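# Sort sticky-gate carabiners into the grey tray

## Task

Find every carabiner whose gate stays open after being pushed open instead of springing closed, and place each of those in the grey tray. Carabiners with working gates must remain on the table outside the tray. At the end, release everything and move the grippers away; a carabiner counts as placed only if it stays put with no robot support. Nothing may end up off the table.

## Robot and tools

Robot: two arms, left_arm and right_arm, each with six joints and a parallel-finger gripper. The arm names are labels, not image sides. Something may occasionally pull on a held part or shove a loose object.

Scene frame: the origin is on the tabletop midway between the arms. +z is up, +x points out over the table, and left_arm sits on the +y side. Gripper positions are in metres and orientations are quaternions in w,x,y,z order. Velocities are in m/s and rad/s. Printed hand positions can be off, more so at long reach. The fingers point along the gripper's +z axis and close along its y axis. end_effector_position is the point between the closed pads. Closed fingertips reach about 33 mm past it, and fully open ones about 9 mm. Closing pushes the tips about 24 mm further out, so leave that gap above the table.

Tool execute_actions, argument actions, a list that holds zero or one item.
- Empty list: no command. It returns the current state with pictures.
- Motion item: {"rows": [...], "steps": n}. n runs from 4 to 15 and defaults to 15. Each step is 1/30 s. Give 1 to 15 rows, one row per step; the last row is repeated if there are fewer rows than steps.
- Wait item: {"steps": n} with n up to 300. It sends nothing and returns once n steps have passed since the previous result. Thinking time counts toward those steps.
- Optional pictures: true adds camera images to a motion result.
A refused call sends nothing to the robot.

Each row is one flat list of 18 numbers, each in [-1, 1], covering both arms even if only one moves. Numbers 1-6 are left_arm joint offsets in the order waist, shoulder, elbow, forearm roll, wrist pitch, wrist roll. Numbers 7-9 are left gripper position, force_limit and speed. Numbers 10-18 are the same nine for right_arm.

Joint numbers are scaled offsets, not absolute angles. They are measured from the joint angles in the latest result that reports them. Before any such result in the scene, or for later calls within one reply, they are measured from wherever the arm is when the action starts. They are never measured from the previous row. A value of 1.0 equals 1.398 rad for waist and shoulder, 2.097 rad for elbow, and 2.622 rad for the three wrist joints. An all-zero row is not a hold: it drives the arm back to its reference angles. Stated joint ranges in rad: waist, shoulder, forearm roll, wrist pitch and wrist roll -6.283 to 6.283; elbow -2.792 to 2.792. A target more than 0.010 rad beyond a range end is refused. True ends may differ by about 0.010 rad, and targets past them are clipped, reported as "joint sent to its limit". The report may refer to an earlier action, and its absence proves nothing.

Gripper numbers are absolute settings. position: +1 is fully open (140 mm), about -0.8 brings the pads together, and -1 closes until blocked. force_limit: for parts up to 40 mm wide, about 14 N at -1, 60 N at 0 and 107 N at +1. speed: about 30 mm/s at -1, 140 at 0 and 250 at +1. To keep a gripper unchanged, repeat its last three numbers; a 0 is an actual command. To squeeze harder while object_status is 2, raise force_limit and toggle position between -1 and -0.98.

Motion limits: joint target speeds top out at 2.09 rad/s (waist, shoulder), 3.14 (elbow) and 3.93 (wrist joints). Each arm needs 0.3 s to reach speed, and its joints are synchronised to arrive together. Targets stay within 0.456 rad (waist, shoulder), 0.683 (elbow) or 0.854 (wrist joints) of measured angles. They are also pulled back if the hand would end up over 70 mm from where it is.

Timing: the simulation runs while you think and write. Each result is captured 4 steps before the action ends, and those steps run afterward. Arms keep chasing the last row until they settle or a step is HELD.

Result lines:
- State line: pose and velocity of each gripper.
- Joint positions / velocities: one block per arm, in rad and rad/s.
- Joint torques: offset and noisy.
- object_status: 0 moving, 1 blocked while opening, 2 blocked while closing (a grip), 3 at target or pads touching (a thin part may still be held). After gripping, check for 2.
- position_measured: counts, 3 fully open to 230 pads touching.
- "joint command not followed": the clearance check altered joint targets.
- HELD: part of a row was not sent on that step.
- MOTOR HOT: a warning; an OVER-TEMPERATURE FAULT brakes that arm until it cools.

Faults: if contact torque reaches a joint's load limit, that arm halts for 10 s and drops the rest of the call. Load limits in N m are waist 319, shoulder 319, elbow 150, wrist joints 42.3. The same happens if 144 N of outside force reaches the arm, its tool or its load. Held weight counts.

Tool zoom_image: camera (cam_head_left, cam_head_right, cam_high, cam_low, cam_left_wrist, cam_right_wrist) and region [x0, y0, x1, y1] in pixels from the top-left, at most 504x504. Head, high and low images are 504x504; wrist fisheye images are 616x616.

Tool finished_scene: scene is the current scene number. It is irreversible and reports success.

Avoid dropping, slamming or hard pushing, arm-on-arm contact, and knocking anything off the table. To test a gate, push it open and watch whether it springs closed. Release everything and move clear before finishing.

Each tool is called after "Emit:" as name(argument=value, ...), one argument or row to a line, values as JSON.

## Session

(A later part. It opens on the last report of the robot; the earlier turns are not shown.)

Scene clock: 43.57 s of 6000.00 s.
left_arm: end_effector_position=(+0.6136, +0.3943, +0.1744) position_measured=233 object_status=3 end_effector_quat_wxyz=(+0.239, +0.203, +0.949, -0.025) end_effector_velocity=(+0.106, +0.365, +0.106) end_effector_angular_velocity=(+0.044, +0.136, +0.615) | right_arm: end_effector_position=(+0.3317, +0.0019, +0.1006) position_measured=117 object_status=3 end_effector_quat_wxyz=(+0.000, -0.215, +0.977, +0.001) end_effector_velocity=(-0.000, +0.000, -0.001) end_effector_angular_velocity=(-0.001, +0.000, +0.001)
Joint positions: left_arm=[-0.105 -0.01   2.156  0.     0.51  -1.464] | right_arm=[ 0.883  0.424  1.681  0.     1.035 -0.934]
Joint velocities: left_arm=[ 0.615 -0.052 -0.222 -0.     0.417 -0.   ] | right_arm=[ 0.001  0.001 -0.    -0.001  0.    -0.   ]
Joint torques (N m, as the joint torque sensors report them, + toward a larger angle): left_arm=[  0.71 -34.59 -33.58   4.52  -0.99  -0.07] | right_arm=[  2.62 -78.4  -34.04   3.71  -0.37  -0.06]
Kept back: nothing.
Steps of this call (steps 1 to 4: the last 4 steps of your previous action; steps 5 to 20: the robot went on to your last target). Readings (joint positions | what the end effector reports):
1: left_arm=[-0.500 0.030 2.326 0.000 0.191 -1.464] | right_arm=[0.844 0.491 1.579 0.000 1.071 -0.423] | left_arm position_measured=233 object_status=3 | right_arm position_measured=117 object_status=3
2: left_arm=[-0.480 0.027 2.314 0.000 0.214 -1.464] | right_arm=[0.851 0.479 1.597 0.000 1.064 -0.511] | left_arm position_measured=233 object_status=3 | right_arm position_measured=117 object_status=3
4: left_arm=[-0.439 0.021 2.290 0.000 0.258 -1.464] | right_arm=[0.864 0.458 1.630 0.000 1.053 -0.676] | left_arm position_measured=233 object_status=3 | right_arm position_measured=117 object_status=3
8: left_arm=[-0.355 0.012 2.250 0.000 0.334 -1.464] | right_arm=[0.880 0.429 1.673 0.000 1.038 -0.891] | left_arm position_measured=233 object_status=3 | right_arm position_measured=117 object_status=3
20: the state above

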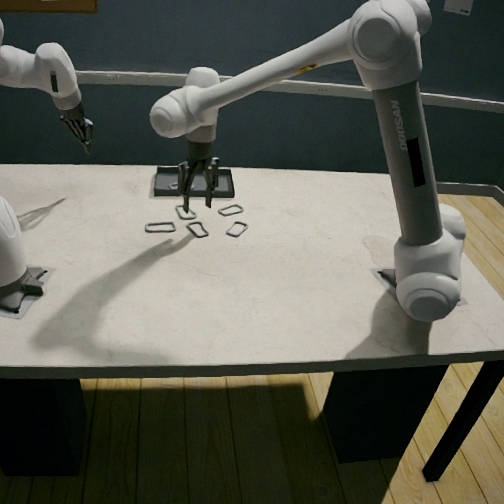

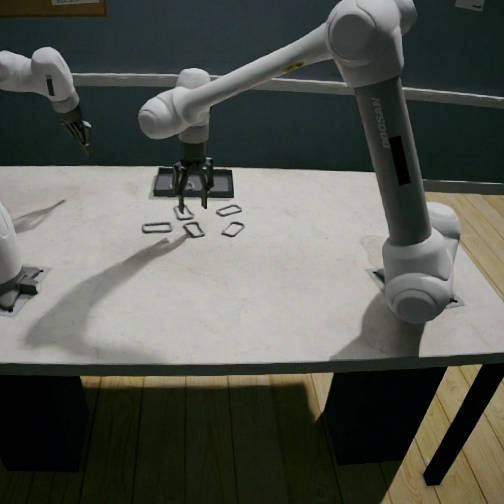

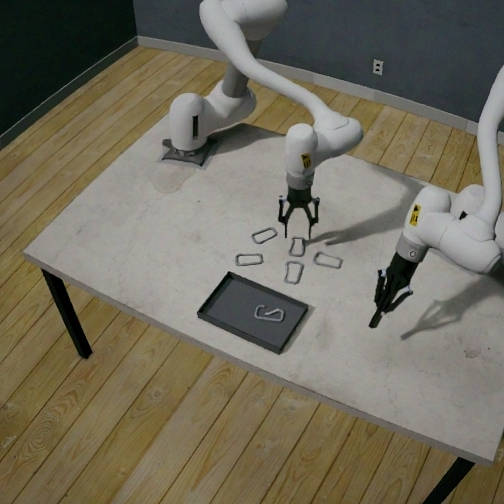

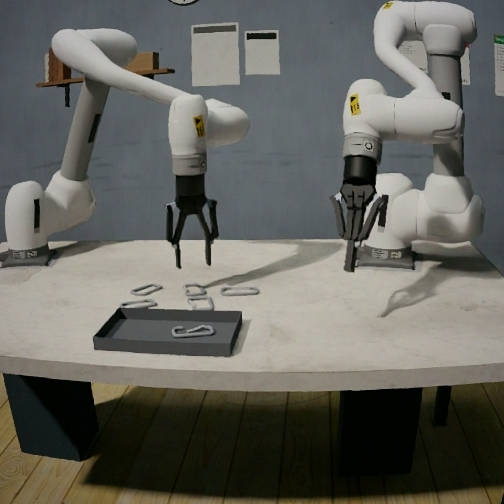

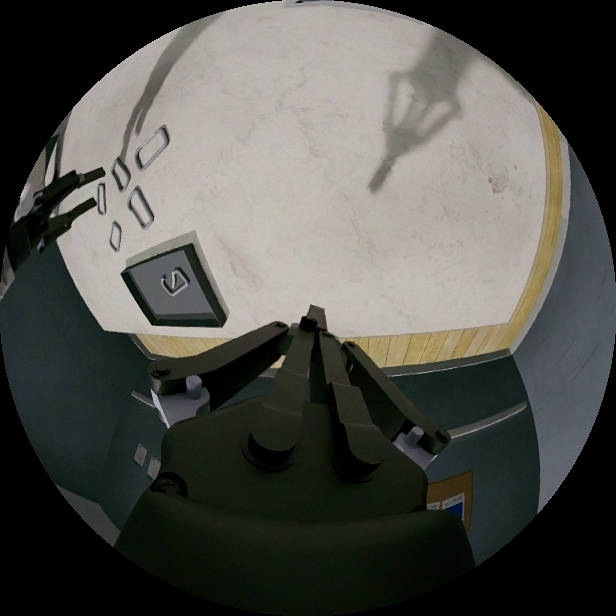

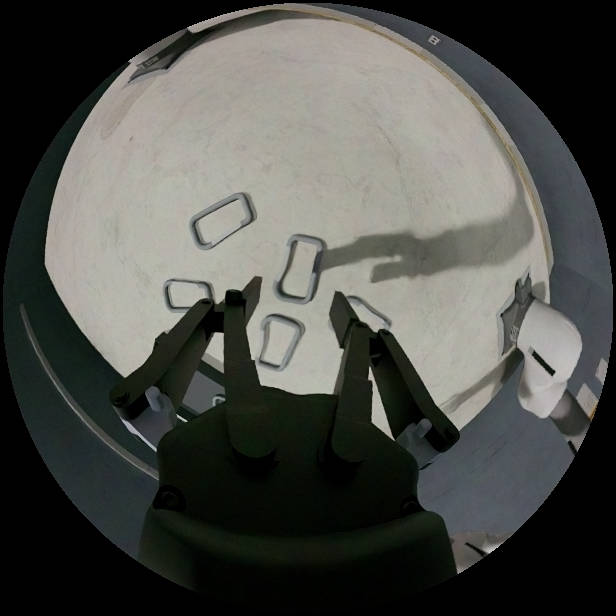

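Emit:
execute_actions(
  actions=[
    {"rows":[[0.6,-0.04,-0.1,0,0.15,0,-1,0,0,0.0225,0.018,0.0167,0,-0.023,0.012,0.1,-0.8,0]],"steps":15},
  ],
  pictures=true,
)

Emit:
zoom_image(
  camera="cam_right_wrist",
  region=[200,200,400,400],
)

Scene clock: 44.30 s of 6000.00 s.
left_arm: end_effector_position=(+0.6235, +0.6561, +0.2431) position_measured=233 object_status=3 end_effector_quat_wxyz=(+0.199, -0.003, +0.980, +0.022) end_effector_velocity=(-0.074, +0.381, +0.069) end_effector_angular_velocity=(-0.009, +0.069, +0.628) | right_arm: end_effector_position=(+0.3093, +0.0083, +0.0660) position_measured=117 object_status=3 end_effector_quat_wxyz=(+0.001, -0.215, +0.977, +0.001) end_effector_velocity=(-0.004, +0.000, -0.006) end_effector_angular_velocity=(-0.001, +0.000, -0.001)
Joint positions: left_arm=[ 0.322 -0.043  2.024  0.     0.756 -1.464] | right_arm=[ 0.914  0.449  1.716  0.     0.976 -0.902]
Joint velocities: left_arm=[ 0.627 -0.035 -0.119 -0.001  0.224 -0.001] | right_arm=[ 0.005  0.005  0.006 -0.    -0.01   0.006]
Joint torques (N m, as the joint torque sensors report them, + toward a larger angle): left_arm=[ -1.24 -36.31 -35.71   4.74  -0.94  -0.05] | right_arm=[  3.79 -81.28 -33.12   3.91  -0.38  -0.39]
Steps of this call (steps 1 to 11: the robot went on to your last target; steps 12 to 22: the first 11 steps of this action). Readings (joint positions | what the end effector reports):
12: left_arm=[0.124 -0.029 2.073 0.000 0.666 -1.464] | right_arm=[0.883 0.424 1.681 0.000 1.035 -0.934] | left_arm position_measured=233 object_status=3 | right_arm position_measured=117 object_status=3
13: left_arm=[0.135 -0.030 2.069 0.000 0.672 -1.464] | right_arm=[0.886 0.426 1.685 0.000 1.028 -0.931] | left_arm position_measured=233 object_status=3 | right_arm position_measured=117 object_status=3
15: left_arm=[0.174 -0.033 2.058 0.000 0.693 -1.464] | right_arm=[0.902 0.439 1.703 0.000 0.998 -0.914] | left_arm position_measured=233 object_status=3 | right_arm position_measured=117 object_status=3
19: left_arm=[0.259 -0.039 2.037 0.000 0.732 -1.464] | right_arm=[0.913 0.448 1.714 0.000 0.978 -0.904] | left_arm position_measured=233 object_status=3 | right_arm position_measured=117 object_status=3
22: the state above

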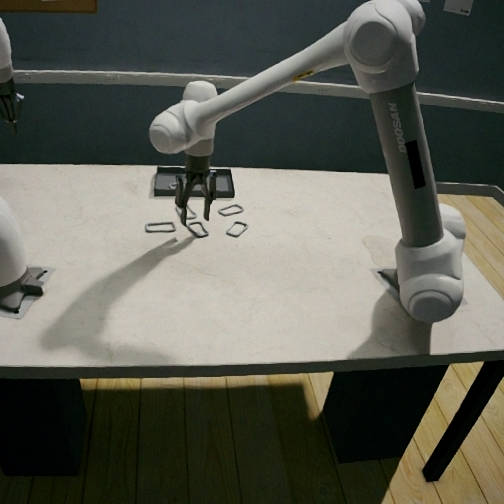

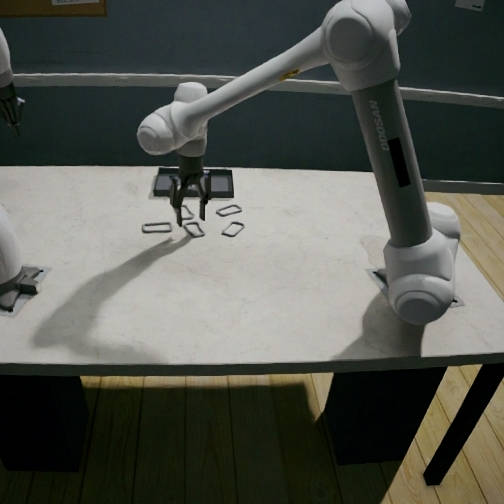

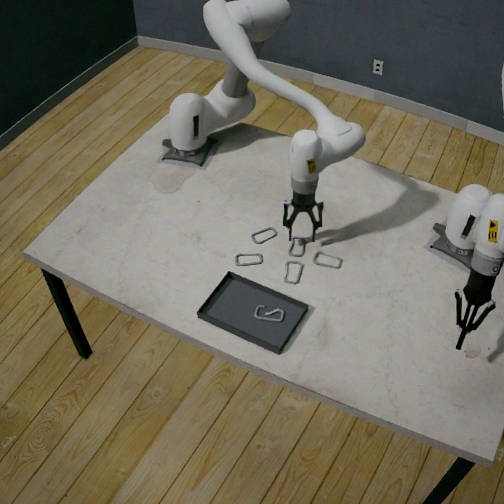

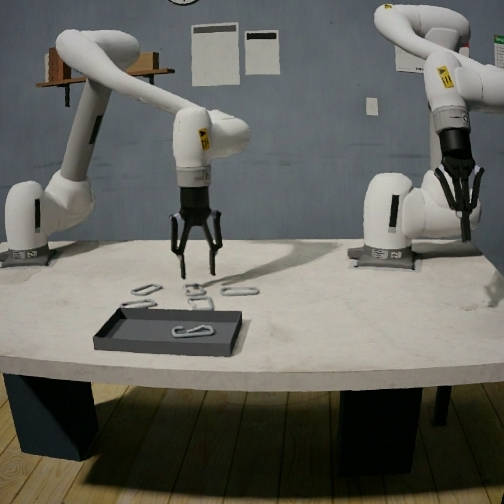

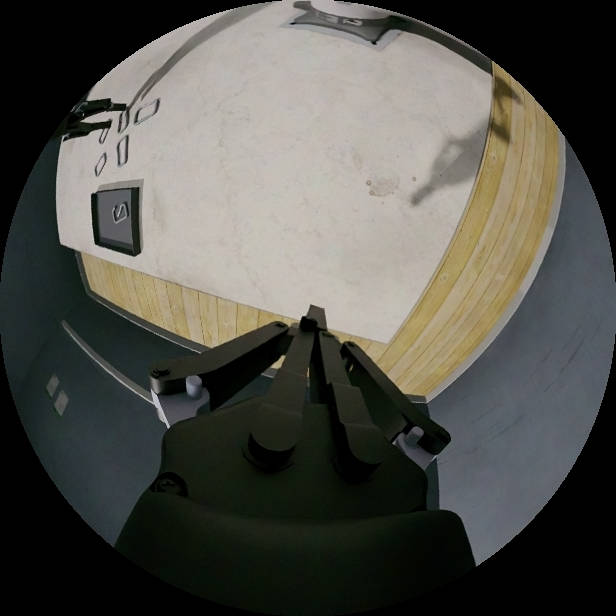

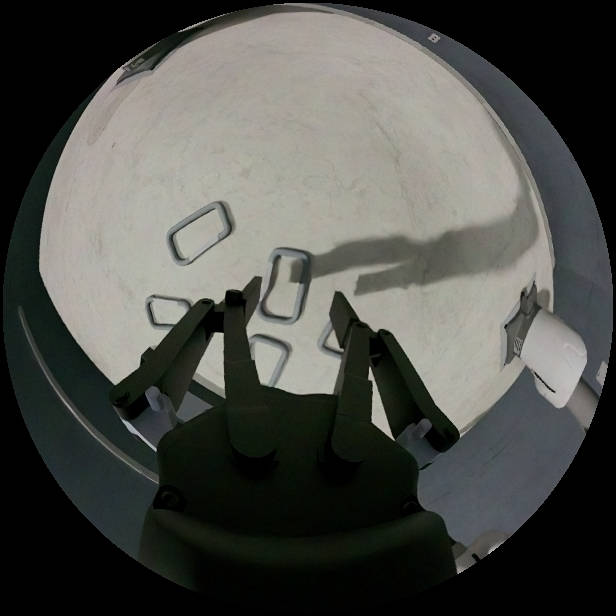

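Region (200, 200, 400, 400) of cam_right_wrist's 616x616 image, scaled by 2.520, with more detail than that image has.

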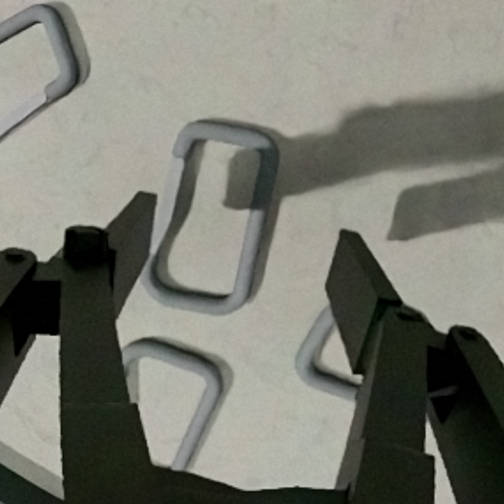

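Emit:
execute_actions(
  actions=[
    {"rows":[[0.2,0,0,0,0,0,-1,0,0,0,0.019,0.0099,0,-0.018,0,0.1,-0.8,0]],"steps":15},
  ],
  pictures=true,
)

Emit:
zoom_image(
  camera="cam_right_wrist",
  region=[200,200,400,400],
)

Scene clock: 44.97 s of 6000.00 s.
left_arm: end_effector_position=(+0.5712, +0.8197, +0.2435) position_measured=233 object_status=3 end_effector_quat_wxyz=(+0.194, -0.139, +0.970, +0.050) end_effector_velocity=(-0.001, +0.003, -0.005) end_effector_angular_velocity=(+0.001, -0.005, +0.006) | right_arm: end_effector_position=(+0.3088, +0.0079, +0.0375) position_measured=117 object_status=3 end_effector_quat_wxyz=(+0.000, -0.215, +0.977, +0.001) end_effector_velocity=(+0.000, -0.000, -0.002) end_effector_angular_velocity=(+0.002, -0.002, +0.002)
Joint positions: left_arm=[ 0.601 -0.043  2.024  0.     0.757 -1.464] | right_arm=[ 0.914  0.475  1.736  0.     0.929 -0.902]
Joint velocities: left_arm=[ 0.004  0.002  0.008  0.    -0.015 -0.001] | right_arm=[ 0.     0.001  0.004 -0.001 -0.008 -0.002]
Joint torques (N m, as the joint torque sensors report them, + toward a larger angle): left_arm=[ -0.61 -32.95 -38.7    4.85  -0.72   0.02] | right_arm=[  1.77 -80.41 -33.39   3.71   0.14  -0.13]
Steps of this call (steps 1 to 4: the last 4 steps of your previous action; steps 5 to 9: the robot went on to your last target; steps 10 to 20: the first 11 steps of this action). Readings (joint positions | what the end effector reports):
10: left_arm=[0.534 -0.055 1.984 0.000 0.832 -1.464] | right_arm=[0.914 0.449 1.716 0.000 0.975 -0.902] | left_arm position_measured=233 object_status=3 | right_arm position_measured=117 object_status=3
11: left_arm=[0.554 -0.055 1.983 0.000 0.835 -1.464] | right_arm=[0.914 0.452 1.718 0.000 0.968 -0.902] | left_arm position_measured=233 object_status=3 | right_arm position_measured=117 object_status=3
13: left_arm=[0.583 -0.052 1.996 0.000 0.810 -1.464] | right_arm=[0.914 0.466 1.730 0.000 0.945 -0.902] | left_arm position_measured=233 object_status=3 | right_arm position_measured=117 object_status=3
17: left_arm=[0.600 -0.044 2.022 0.000 0.761 -1.464] | right_arm=[0.914 0.474 1.735 0.000 0.931 -0.902] | left_arm position_measured=233 object_status=3 | right_arm position_measured=117 object_status=3
20: the state above

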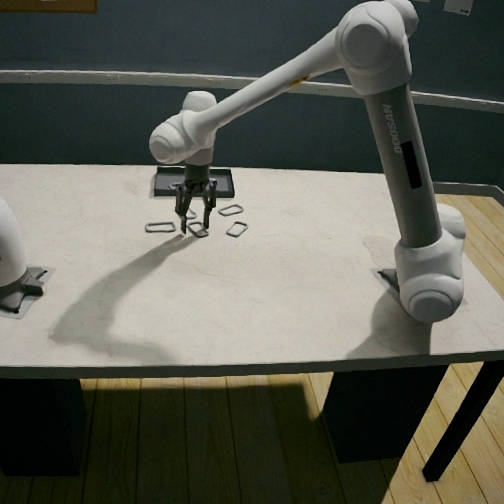

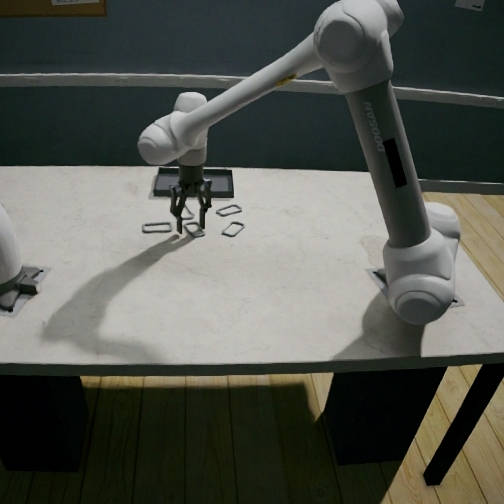

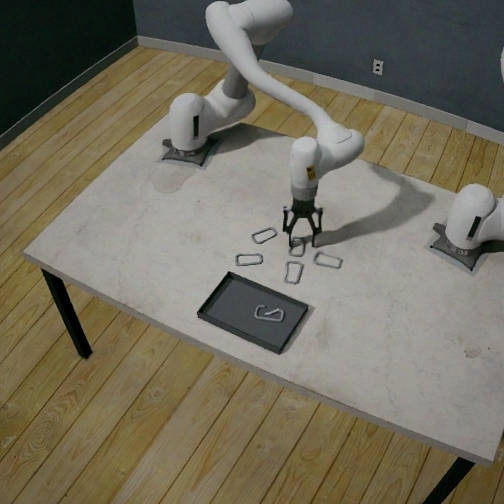

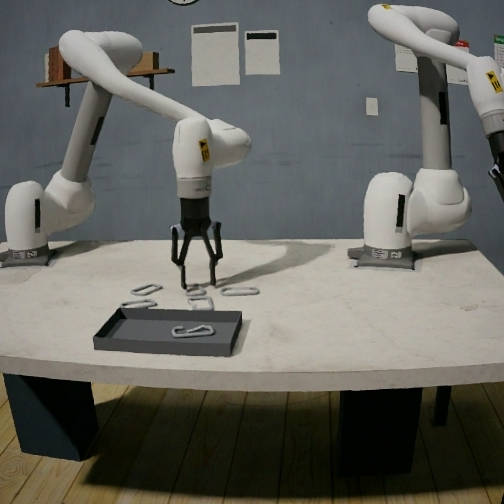

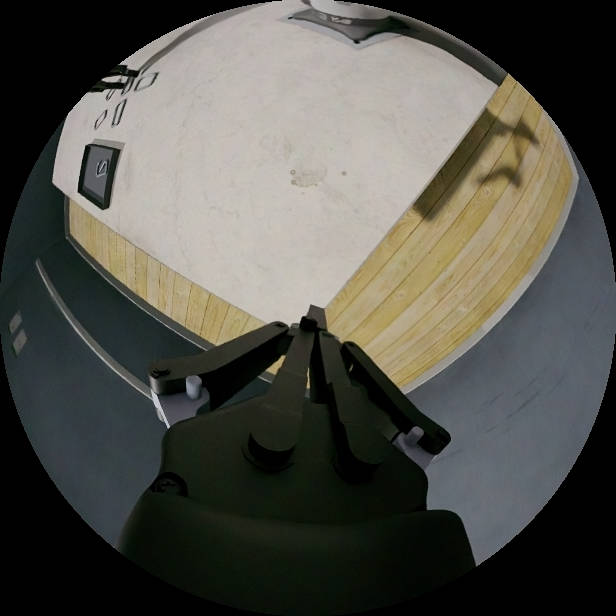

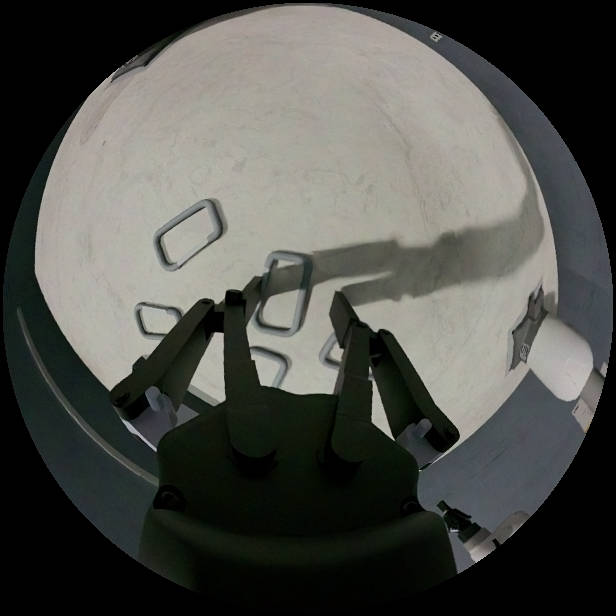

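Region (200, 200, 400, 400) of cam_right_wrist's 616x616 image, scaled by 2.520, with more detail than that image has.

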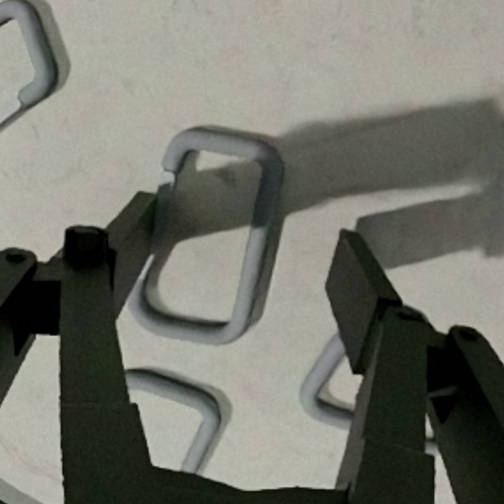

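Emit:
execute_actions(
  actions=[
    {"rows":[[0,0,0,0,0,0,-1,0,0,0,0,0,0,0,0,-0.45,-0.5,0.2]],"steps":15},
  ],
)

Emit:
execute_actions(
  actions=[
    {"steps":8},
  ],
  pictures=true,
)

Emit:
zoom_image(
  camera="cam_right_wrist",
  region=[200,200,400,400],
)

Scene clock: 55.50 s of 6000.00 s.
left_arm: end_effector_position=(+0.5712, +0.8197, +0.2435) position_measured=233 object_status=3 end_effector_quat_wxyz=(+0.194, -0.139, +0.970, +0.050) end_effector_velocity=(-0.000, +0.001, -0.001) end_effector_angular_velocity=(-0.000, +0.002, +0.001) | right_arm: end_effector_position=(+0.3106, +0.0095, +0.0412) position_measured=186 object_status=3 end_effector_quat_wxyz=(+0.003, -0.216, +0.976, +0.002) end_effector_velocity=(+0.000, +0.000, +0.001) end_effector_angular_velocity=(+0.001, -0.000, +0.000)
Joint positions: left_arm=[ 0.601 -0.043  2.024  0.     0.757 -1.464] | right_arm=[ 0.914  0.472  1.732 -0.003  0.931 -0.902]
Joint velocities: left_arm=[ 0.001  0.002 -0.     0.001 -0.    -0.001] | right_arm=[-0.    -0.001 -0.     0.     0.    -0.001]
Joint torques (N m, as the joint torque sensors report them, + toward a larger angle): left_arm=[  0.01 -32.95 -37.4    4.82  -0.84   0.  ] | right_arm=[  5.68 -60.04 -23.38   5.31  -3.5   -0.11]
FORCE FAULT: contact force on the right arm reached its limit, and that arm stopped for 10 seconds. The contact can be on any part of that arm, not only on its tool. That arm's remaining commands of this call were not run. That arm holds still and accepts commands again. Move the arm away from the contact; if what it grips holds it there, let go first. Pushing or pulling that hard again can fault the arm again.
Kept back: nothing.
The stop of the right arm began at step 16 of this call (marked STOPPED below). From that step on that arm followed nothing that you had sent. 5 of its steps, steps kept back included, did not run and will not run. The other arm was sent all steps of this action in this call, none kept back. Nothing is kept back now, and the robot has no last target.
Steps of this call (steps 1 to 4: the last 4 steps of your previous action; step 5: the robot went on to your last target; steps 6 to 16: the first 11 steps of this action; steps 17 to 20: the last 4 steps of this action, not kept back; steps 21 to 316: the stop continued). Readings (joint positions | what the end effector reports):
6: left_arm=[0.602 -0.043 2.024 0.000 0.756 -1.464] | right_arm=[0.914 0.475 1.736 0.000 0.928 -0.902] | left_arm position_measured=233 object_status=3 | right_arm position_measured=117 object_status=0
7: left_arm=[0.602 -0.043 2.024 0.000 0.756 -1.464] | right_arm=[0.914 0.475 1.736 -0.000 0.928 -0.902] | left_arm position_measured=233 object_status=3 | right_arm position_measured=120 object_status=0
9: left_arm=[0.601 -0.043 2.024 0.000 0.756 -1.464] | right_arm=[0.914 0.475 1.736 -0.000 0.929 -0.902] | left_arm position_measured=233 object_status=3 | right_arm position_measured=137 object_status=0
13: left_arm=[0.601 -0.043 2.024 0.000 0.757 -1.464] | right_arm=[0.914 0.474 1.736 -0.000 0.929 -0.902] | left_arm position_measured=233 object_status=3 | right_arm position_measured=144 object_status=0
16: left_arm=[0.601 -0.043 2.024 0.000 0.757 -1.464] | right_arm=[0.914 0.473 1.734 -0.002 0.931 -0.902] | left_arm position_measured=233 object_status=3 | right_arm position_measured=158 object_status=0 STOPPED (the right arm)
316: the state above

Scene clock: 55.53 s of 6000.00 s.
left_arm: end_effector_position=(+0.5712, +0.8197, +0.2435) position_measured=233 object_status=3 end_effector_quat_wxyz=(+0.194, -0.139, +0.970, +0.050) end_effector_velocity=(+0.000, -0.000, -0.000) end_effector_angular_velocity=(+0.001, +0.001, -0.001) | right_arm: end_effector_position=(+0.3106, +0.0095, +0.0412) position_measured=186 object_status=3 end_effector_quat_wxyz=(+0.003, -0.216, +0.976, +0.002) end_effector_velocity=(-0.000, +0.000, -0.001) end_effector_angular_velocity=(-0.001, +0.001, -0.000)
Joint positions: left_arm=[ 0.601 -0.043  2.024  0.     0.757 -1.464] | right_arm=[ 0.914  0.472  1.732 -0.003  0.931 -0.902]
Joint velocities: left_arm=[-0.001  0.     0.     0.001  0.    -0.   ] | right_arm=[ 0.     0.002 -0.     0.    -0.     0.   ]
Joint torques (N m, as the joint torque sensors report them, + toward a larger angle): left_arm=[ -0.8  -32.44 -37.26   4.93  -0.75   0.01] | right_arm=[  6.38 -58.52 -24.26   5.2   -3.49  -0.33]
Kept back: nothing.
A stop began in an earlier call of the same reply, so what this call sent did not run. Send another action.
Steps of this call (step 1: nothing new was sent). Readings (joint positions | what the end effector reports):
1: the state above

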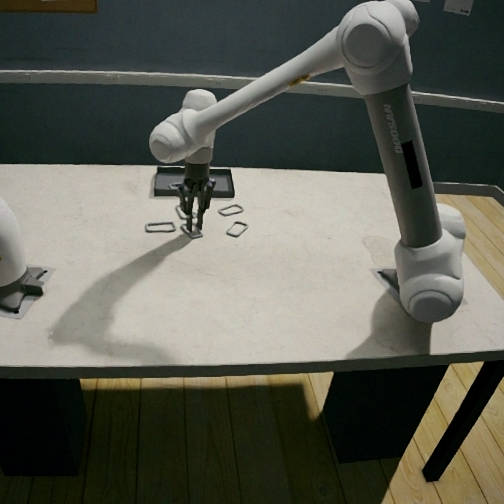

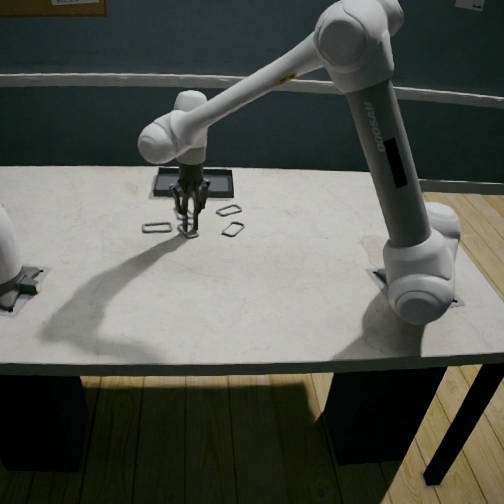

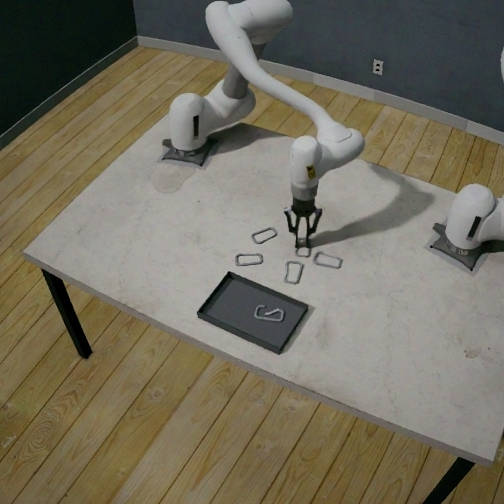

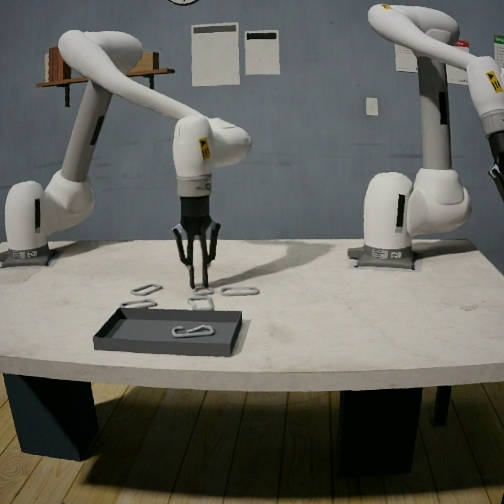

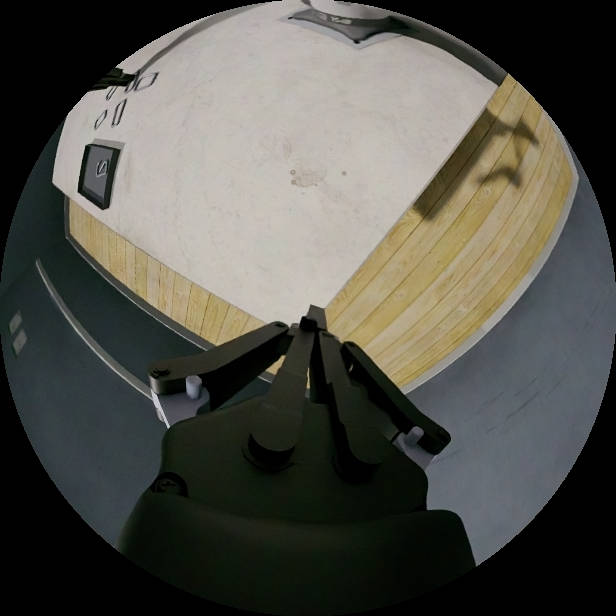

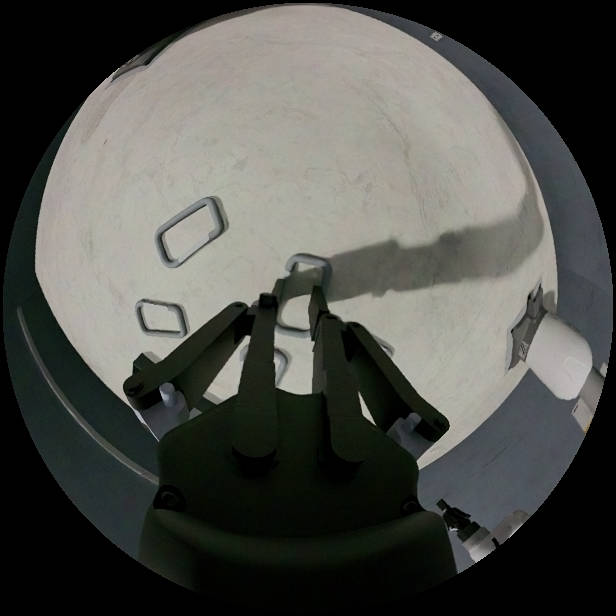

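Region (200, 200, 400, 400) of cam_right_wrist's 616x616 image, scaled by 2.520, with more detail than that image has.

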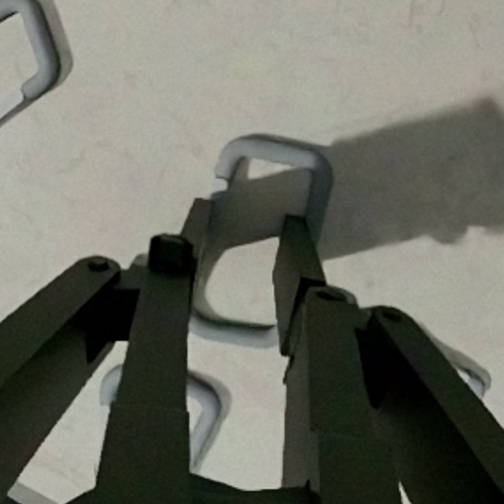

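Emit:
execute_actions(
  actions=[
    {"rows":[[0,0,0,0,0,0,-1,0,0,0,-0.016,-0.008,0,0.015,0,-0.45,-0.5,0.2],[0,0,0,0,0,0,-1,0,0,0,-0.016,-0.008,0,0.015,0,-0.45,-0.5,0.2],[0,0,0,0,0,0,-1,0,0,0,-0.016,-0.008,0,0.015,0,-0.45,-0.5,0.2],[0,0,0,0,0,0,-1,0,0,0,-0.016,-0.008,0,0.015,0,-0.45,-0.5,0.2],[0,0,0,0,0,0,-1,0,0,0,-0.016,-0.008,0,0.015,0,-0.45,-0.5,0.2],[0,0,0,0,0,0,-1,0,0,0,-0.016,-0.008,0,0.015,0,0.1,-0.5,0.5]],"steps":15},
  ],
  pictures=true,
)

Emit:
zoom_image(
  camera="cam_right_wrist",
  region=[200,200,400,400],
)

Scene clock: 56.10 s of 6000.00 s.
left_arm: end_effector_position=(+0.5712, +0.8197, +0.2435) position_measured=233 object_status=3 end_effector_quat_wxyz=(+0.194, -0.139, +0.970, +0.050) end_effector_velocity=(+0.000, +0.000, -0.000) end_effector_angular_velocity=(-0.001, +0.000, +0.001) | right_arm: end_effector_position=(+0.3107, +0.0096, +0.0649) position_measured=140 object_status=0 end_effector_quat_wxyz=(+0.003, -0.216, +0.976, +0.002) end_effector_velocity=(-0.000, -0.001, +0.002) end_effector_angular_velocity=(-0.003, +0.001, +0.000)
Joint positions: left_arm=[ 0.601 -0.043  2.024  0.     0.757 -1.464] | right_arm=[ 0.914  0.45   1.716 -0.003  0.97  -0.902]
Joint velocities: left_arm=[ 0.     0.    -0.    -0.     0.    -0.001] | right_arm=[ 0.    -0.002 -0.002 -0.001  0.007 -0.   ]
Joint torques (N m, as the joint torque sensors report them, + toward a larger angle): left_arm=[ -0.37 -33.37 -37.38   4.86  -0.83   0.1 ] | right_arm=[  3.98 -79.64 -33.19   3.83  -0.37  -0.18]
Steps of this call (steps 1 to 6: nothing new was sent; steps 7 to 17: the first 11 steps of this action). Readings (joint positions | what the end effector reports):
7: left_arm=[0.601 -0.043 2.024 0.000 0.757 -1.464] | right_arm=[0.914 0.472 1.732 -0.003 0.931 -0.902] | left_arm position_measured=233 object_status=3 | right_arm position_measured=186 object_status=3
8: left_arm=[0.601 -0.043 2.024 0.000 0.757 -1.464] | right_arm=[0.914 0.470 1.730 -0.003 0.937 -0.902] | left_arm position_measured=233 object_status=3 | right_arm position_measured=186 object_status=3
10: left_arm=[0.601 -0.043 2.024 0.000 0.757 -1.464] | right_arm=[0.914 0.457 1.721 -0.003 0.957 -0.902] | left_arm position_measured=233 object_status=3 | right_arm position_measured=186 object_status=3
14: left_arm=[0.601 -0.043 2.024 0.000 0.757 -1.464] | right_arm=[0.914 0.451 1.716 -0.003 0.968 -0.902] | left_arm position_measured=233 object_status=3 | right_arm position_measured=172 object_status=0
17: the state above

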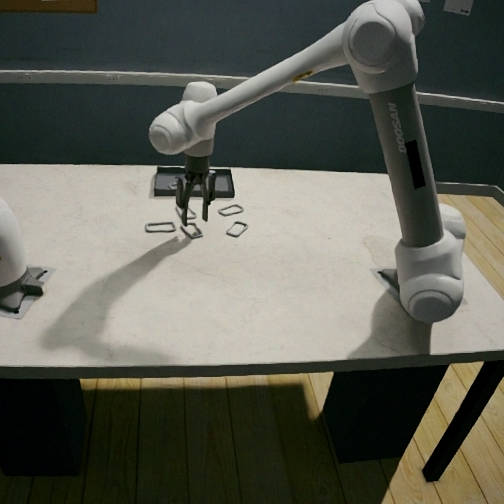

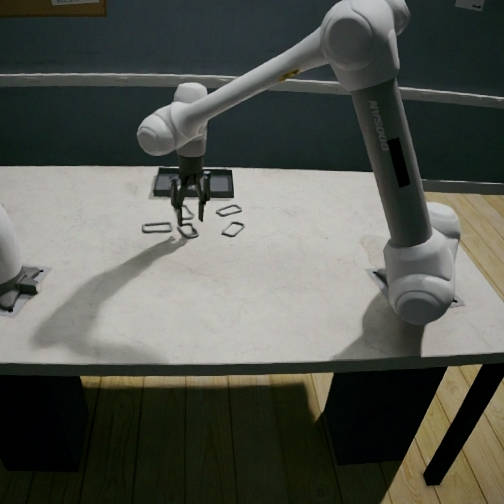

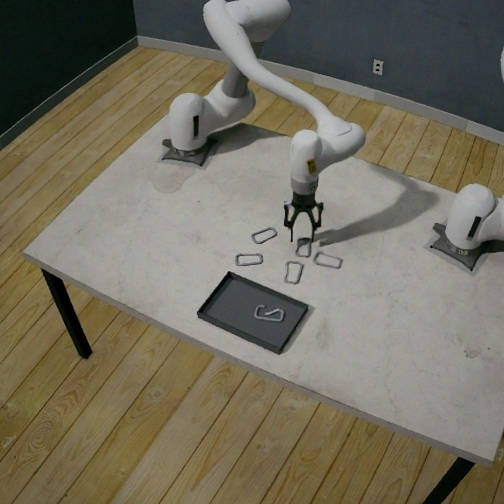

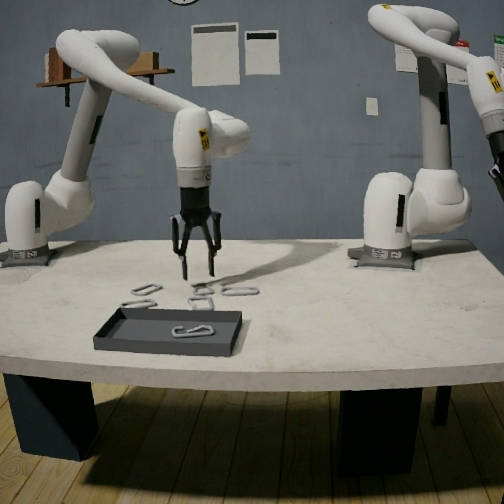

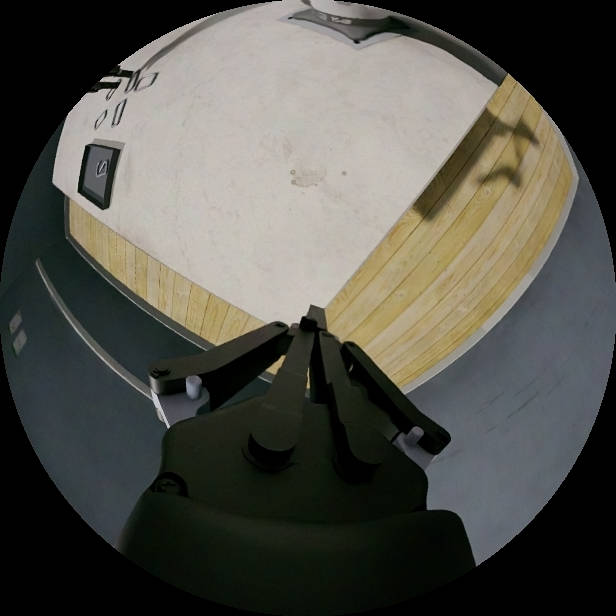

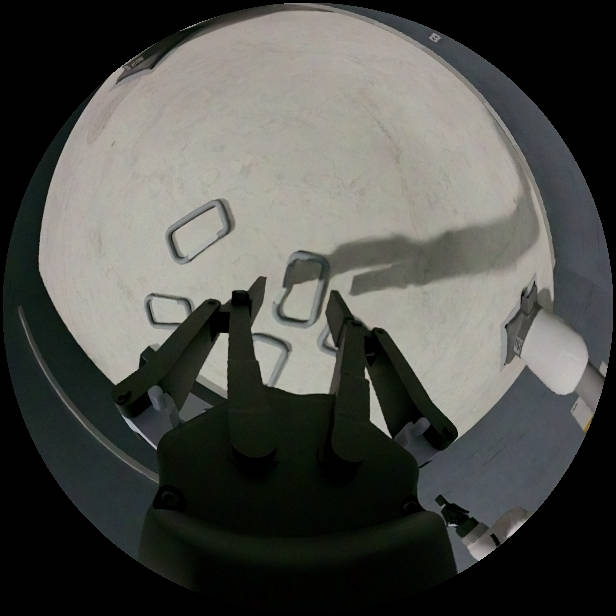

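Region (200, 200, 400, 400) of cam_right_wrist's 616x616 image, scaled by 2.520, with more detail than that image has.

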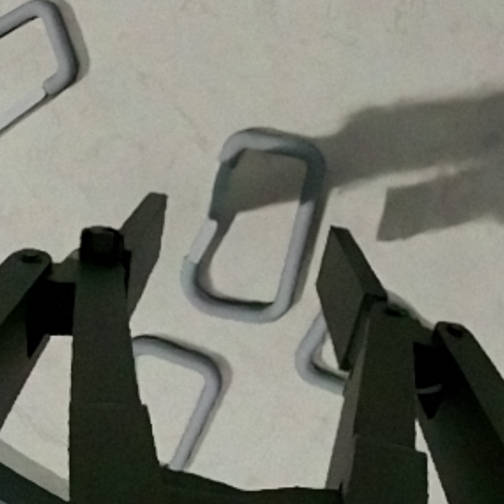

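Emit:
execute_actions(
  actions=[
    {"rows":[[0,0,0,0,0,0,-1,0,0,0,0.0155,0.008,0,-0.0145,0,0.1,-0.5,0.5]],"steps":15},
  ],
  pictures=true,
)

Emit:
zoom_image(
  camera="cam_right_wrist",
  region=[200,200,400,400],
)

Scene clock: 56.83 s of 6000.00 s.
left_arm: end_effector_position=(+0.5712, +0.8197, +0.2435) position_measured=233 object_status=3 end_effector_quat_wxyz=(+0.194, -0.139, +0.970, +0.050) end_effector_velocity=(-0.000, -0.000, +0.001) end_effector_angular_velocity=(+0.000, -0.001, +0.000) | right_arm: end_effector_position=(+0.3105, +0.0092, +0.0417) position_measured=117 object_status=3 end_effector_quat_wxyz=(+0.003, -0.216, +0.976, +0.002) end_effector_velocity=(+0.000, -0.000, -0.004) end_effector_angular_velocity=(-0.000, -0.000, -0.001)
Joint positions: left_arm=[ 0.601 -0.043  2.024  0.     0.757 -1.464] | right_arm=[ 0.914  0.472  1.732 -0.003  0.932 -0.902]
Joint velocities: left_arm=[-0.    -0.001  0.    -0.     0.    -0.   ] | right_arm=[-0.     0.004  0.002 -0.    -0.006  0.001]
Joint torques (N m, as the joint torque sensors report them, + toward a larger angle): left_arm=[  0.17 -32.26 -37.35   4.83  -0.78  -0.04] | right_arm=[  2.91 -82.49 -33.15   3.71  -0.32  -0.37]
Steps of this call (steps 1 to 4: the last 4 steps of your previous action; steps 5 to 11: the robot went on to your last target; steps 12 to 22: the first 11 steps of this action). Readings (joint positions | what the end effector reports):
12: left_arm=[0.601 -0.043 2.024 0.000 0.757 -1.464] | right_arm=[0.914 0.450 1.715 -0.003 0.970 -0.902] | left_arm position_measured=233 object_status=3 | right_arm position_measured=117 object_status=3
13: left_arm=[0.601 -0.043 2.024 0.000 0.757 -1.464] | right_arm=[0.914 0.452 1.717 -0.003 0.965 -0.902] | left_arm position_measured=233 object_status=3 | right_arm position_measured=117 object_status=3
15: left_arm=[0.601 -0.043 2.024 0.000 0.757 -1.464] | right_arm=[0.914 0.464 1.727 -0.002 0.945 -0.902] | left_arm position_measured=233 object_status=3 | right_arm position_measured=117 object_status=3
19: left_arm=[0.601 -0.043 2.024 0.000 0.757 -1.464] | right_arm=[0.914 0.471 1.731 -0.003 0.934 -0.902] | left_arm position_measured=233 object_status=3 | right_arm position_measured=117 object_status=3
22: the state above

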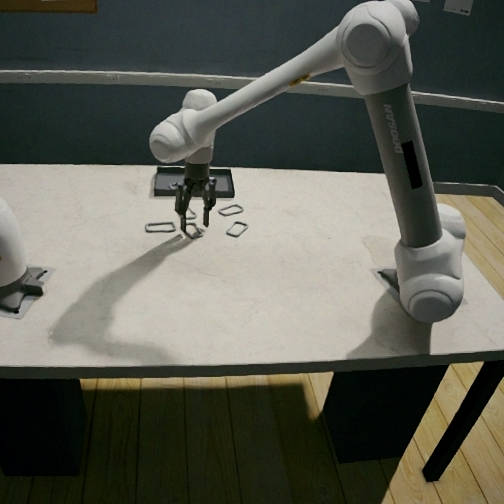

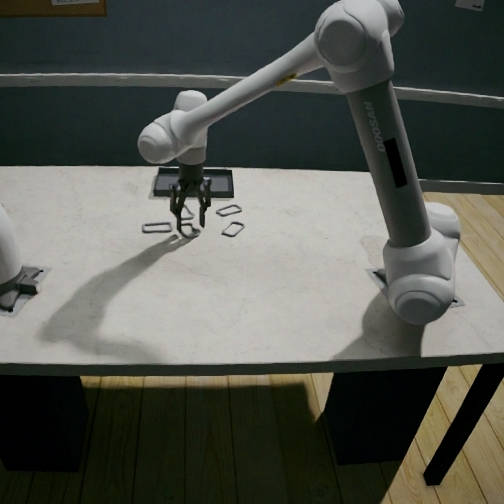

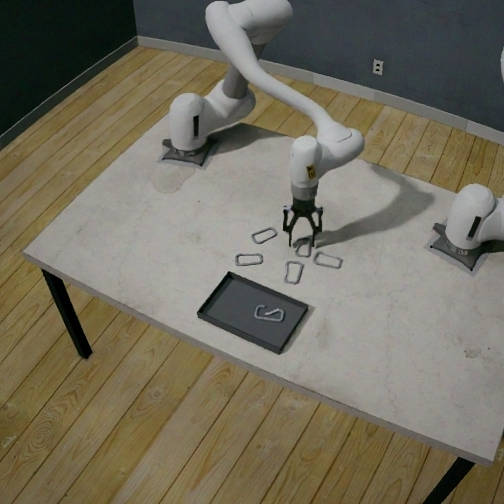

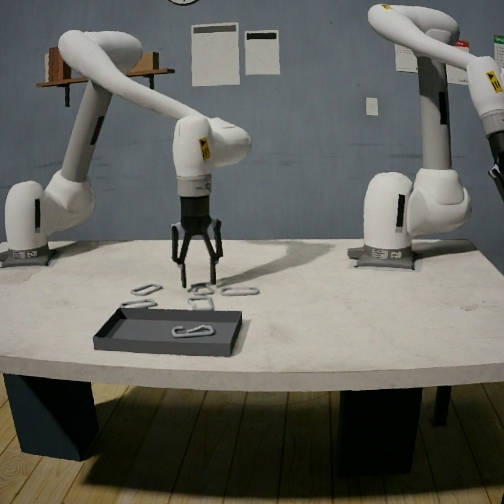

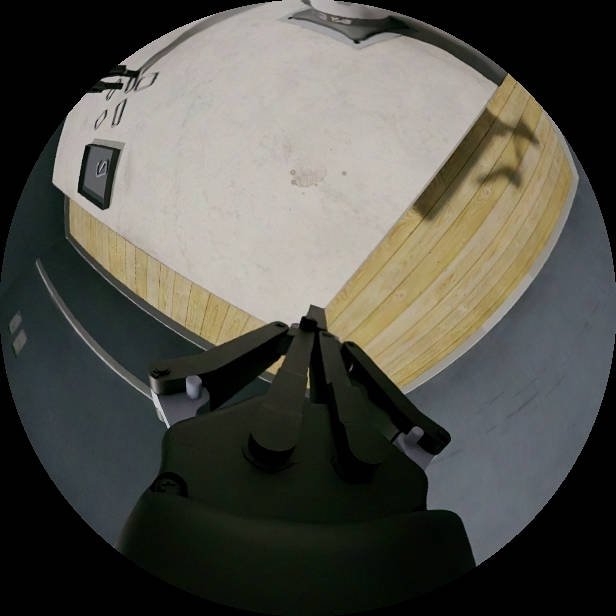

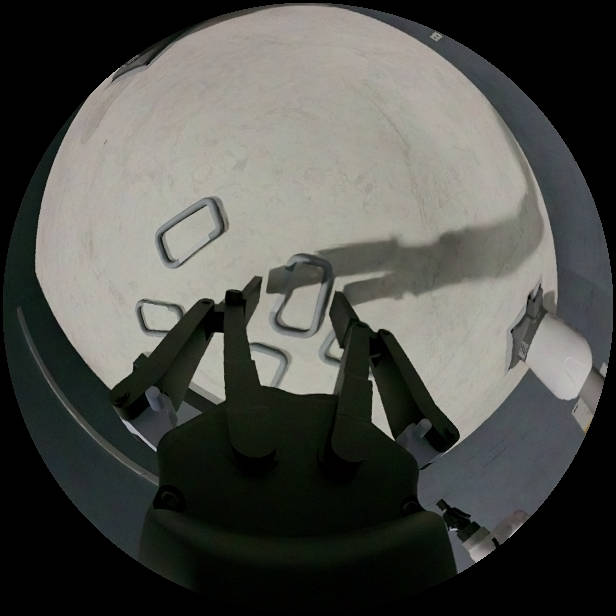

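Region (200, 200, 400, 400) of cam_right_wrist's 616x616 image, scaled by 2.520, with more detail than that image has.

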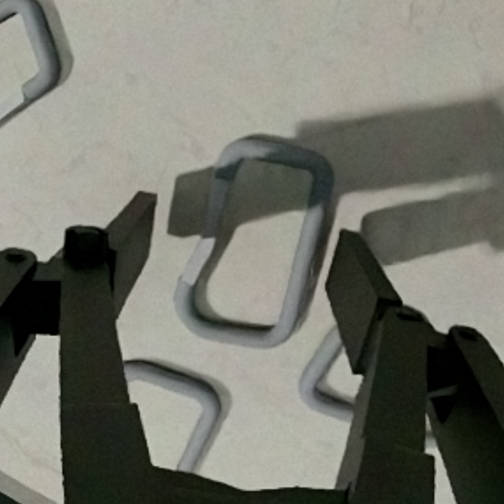

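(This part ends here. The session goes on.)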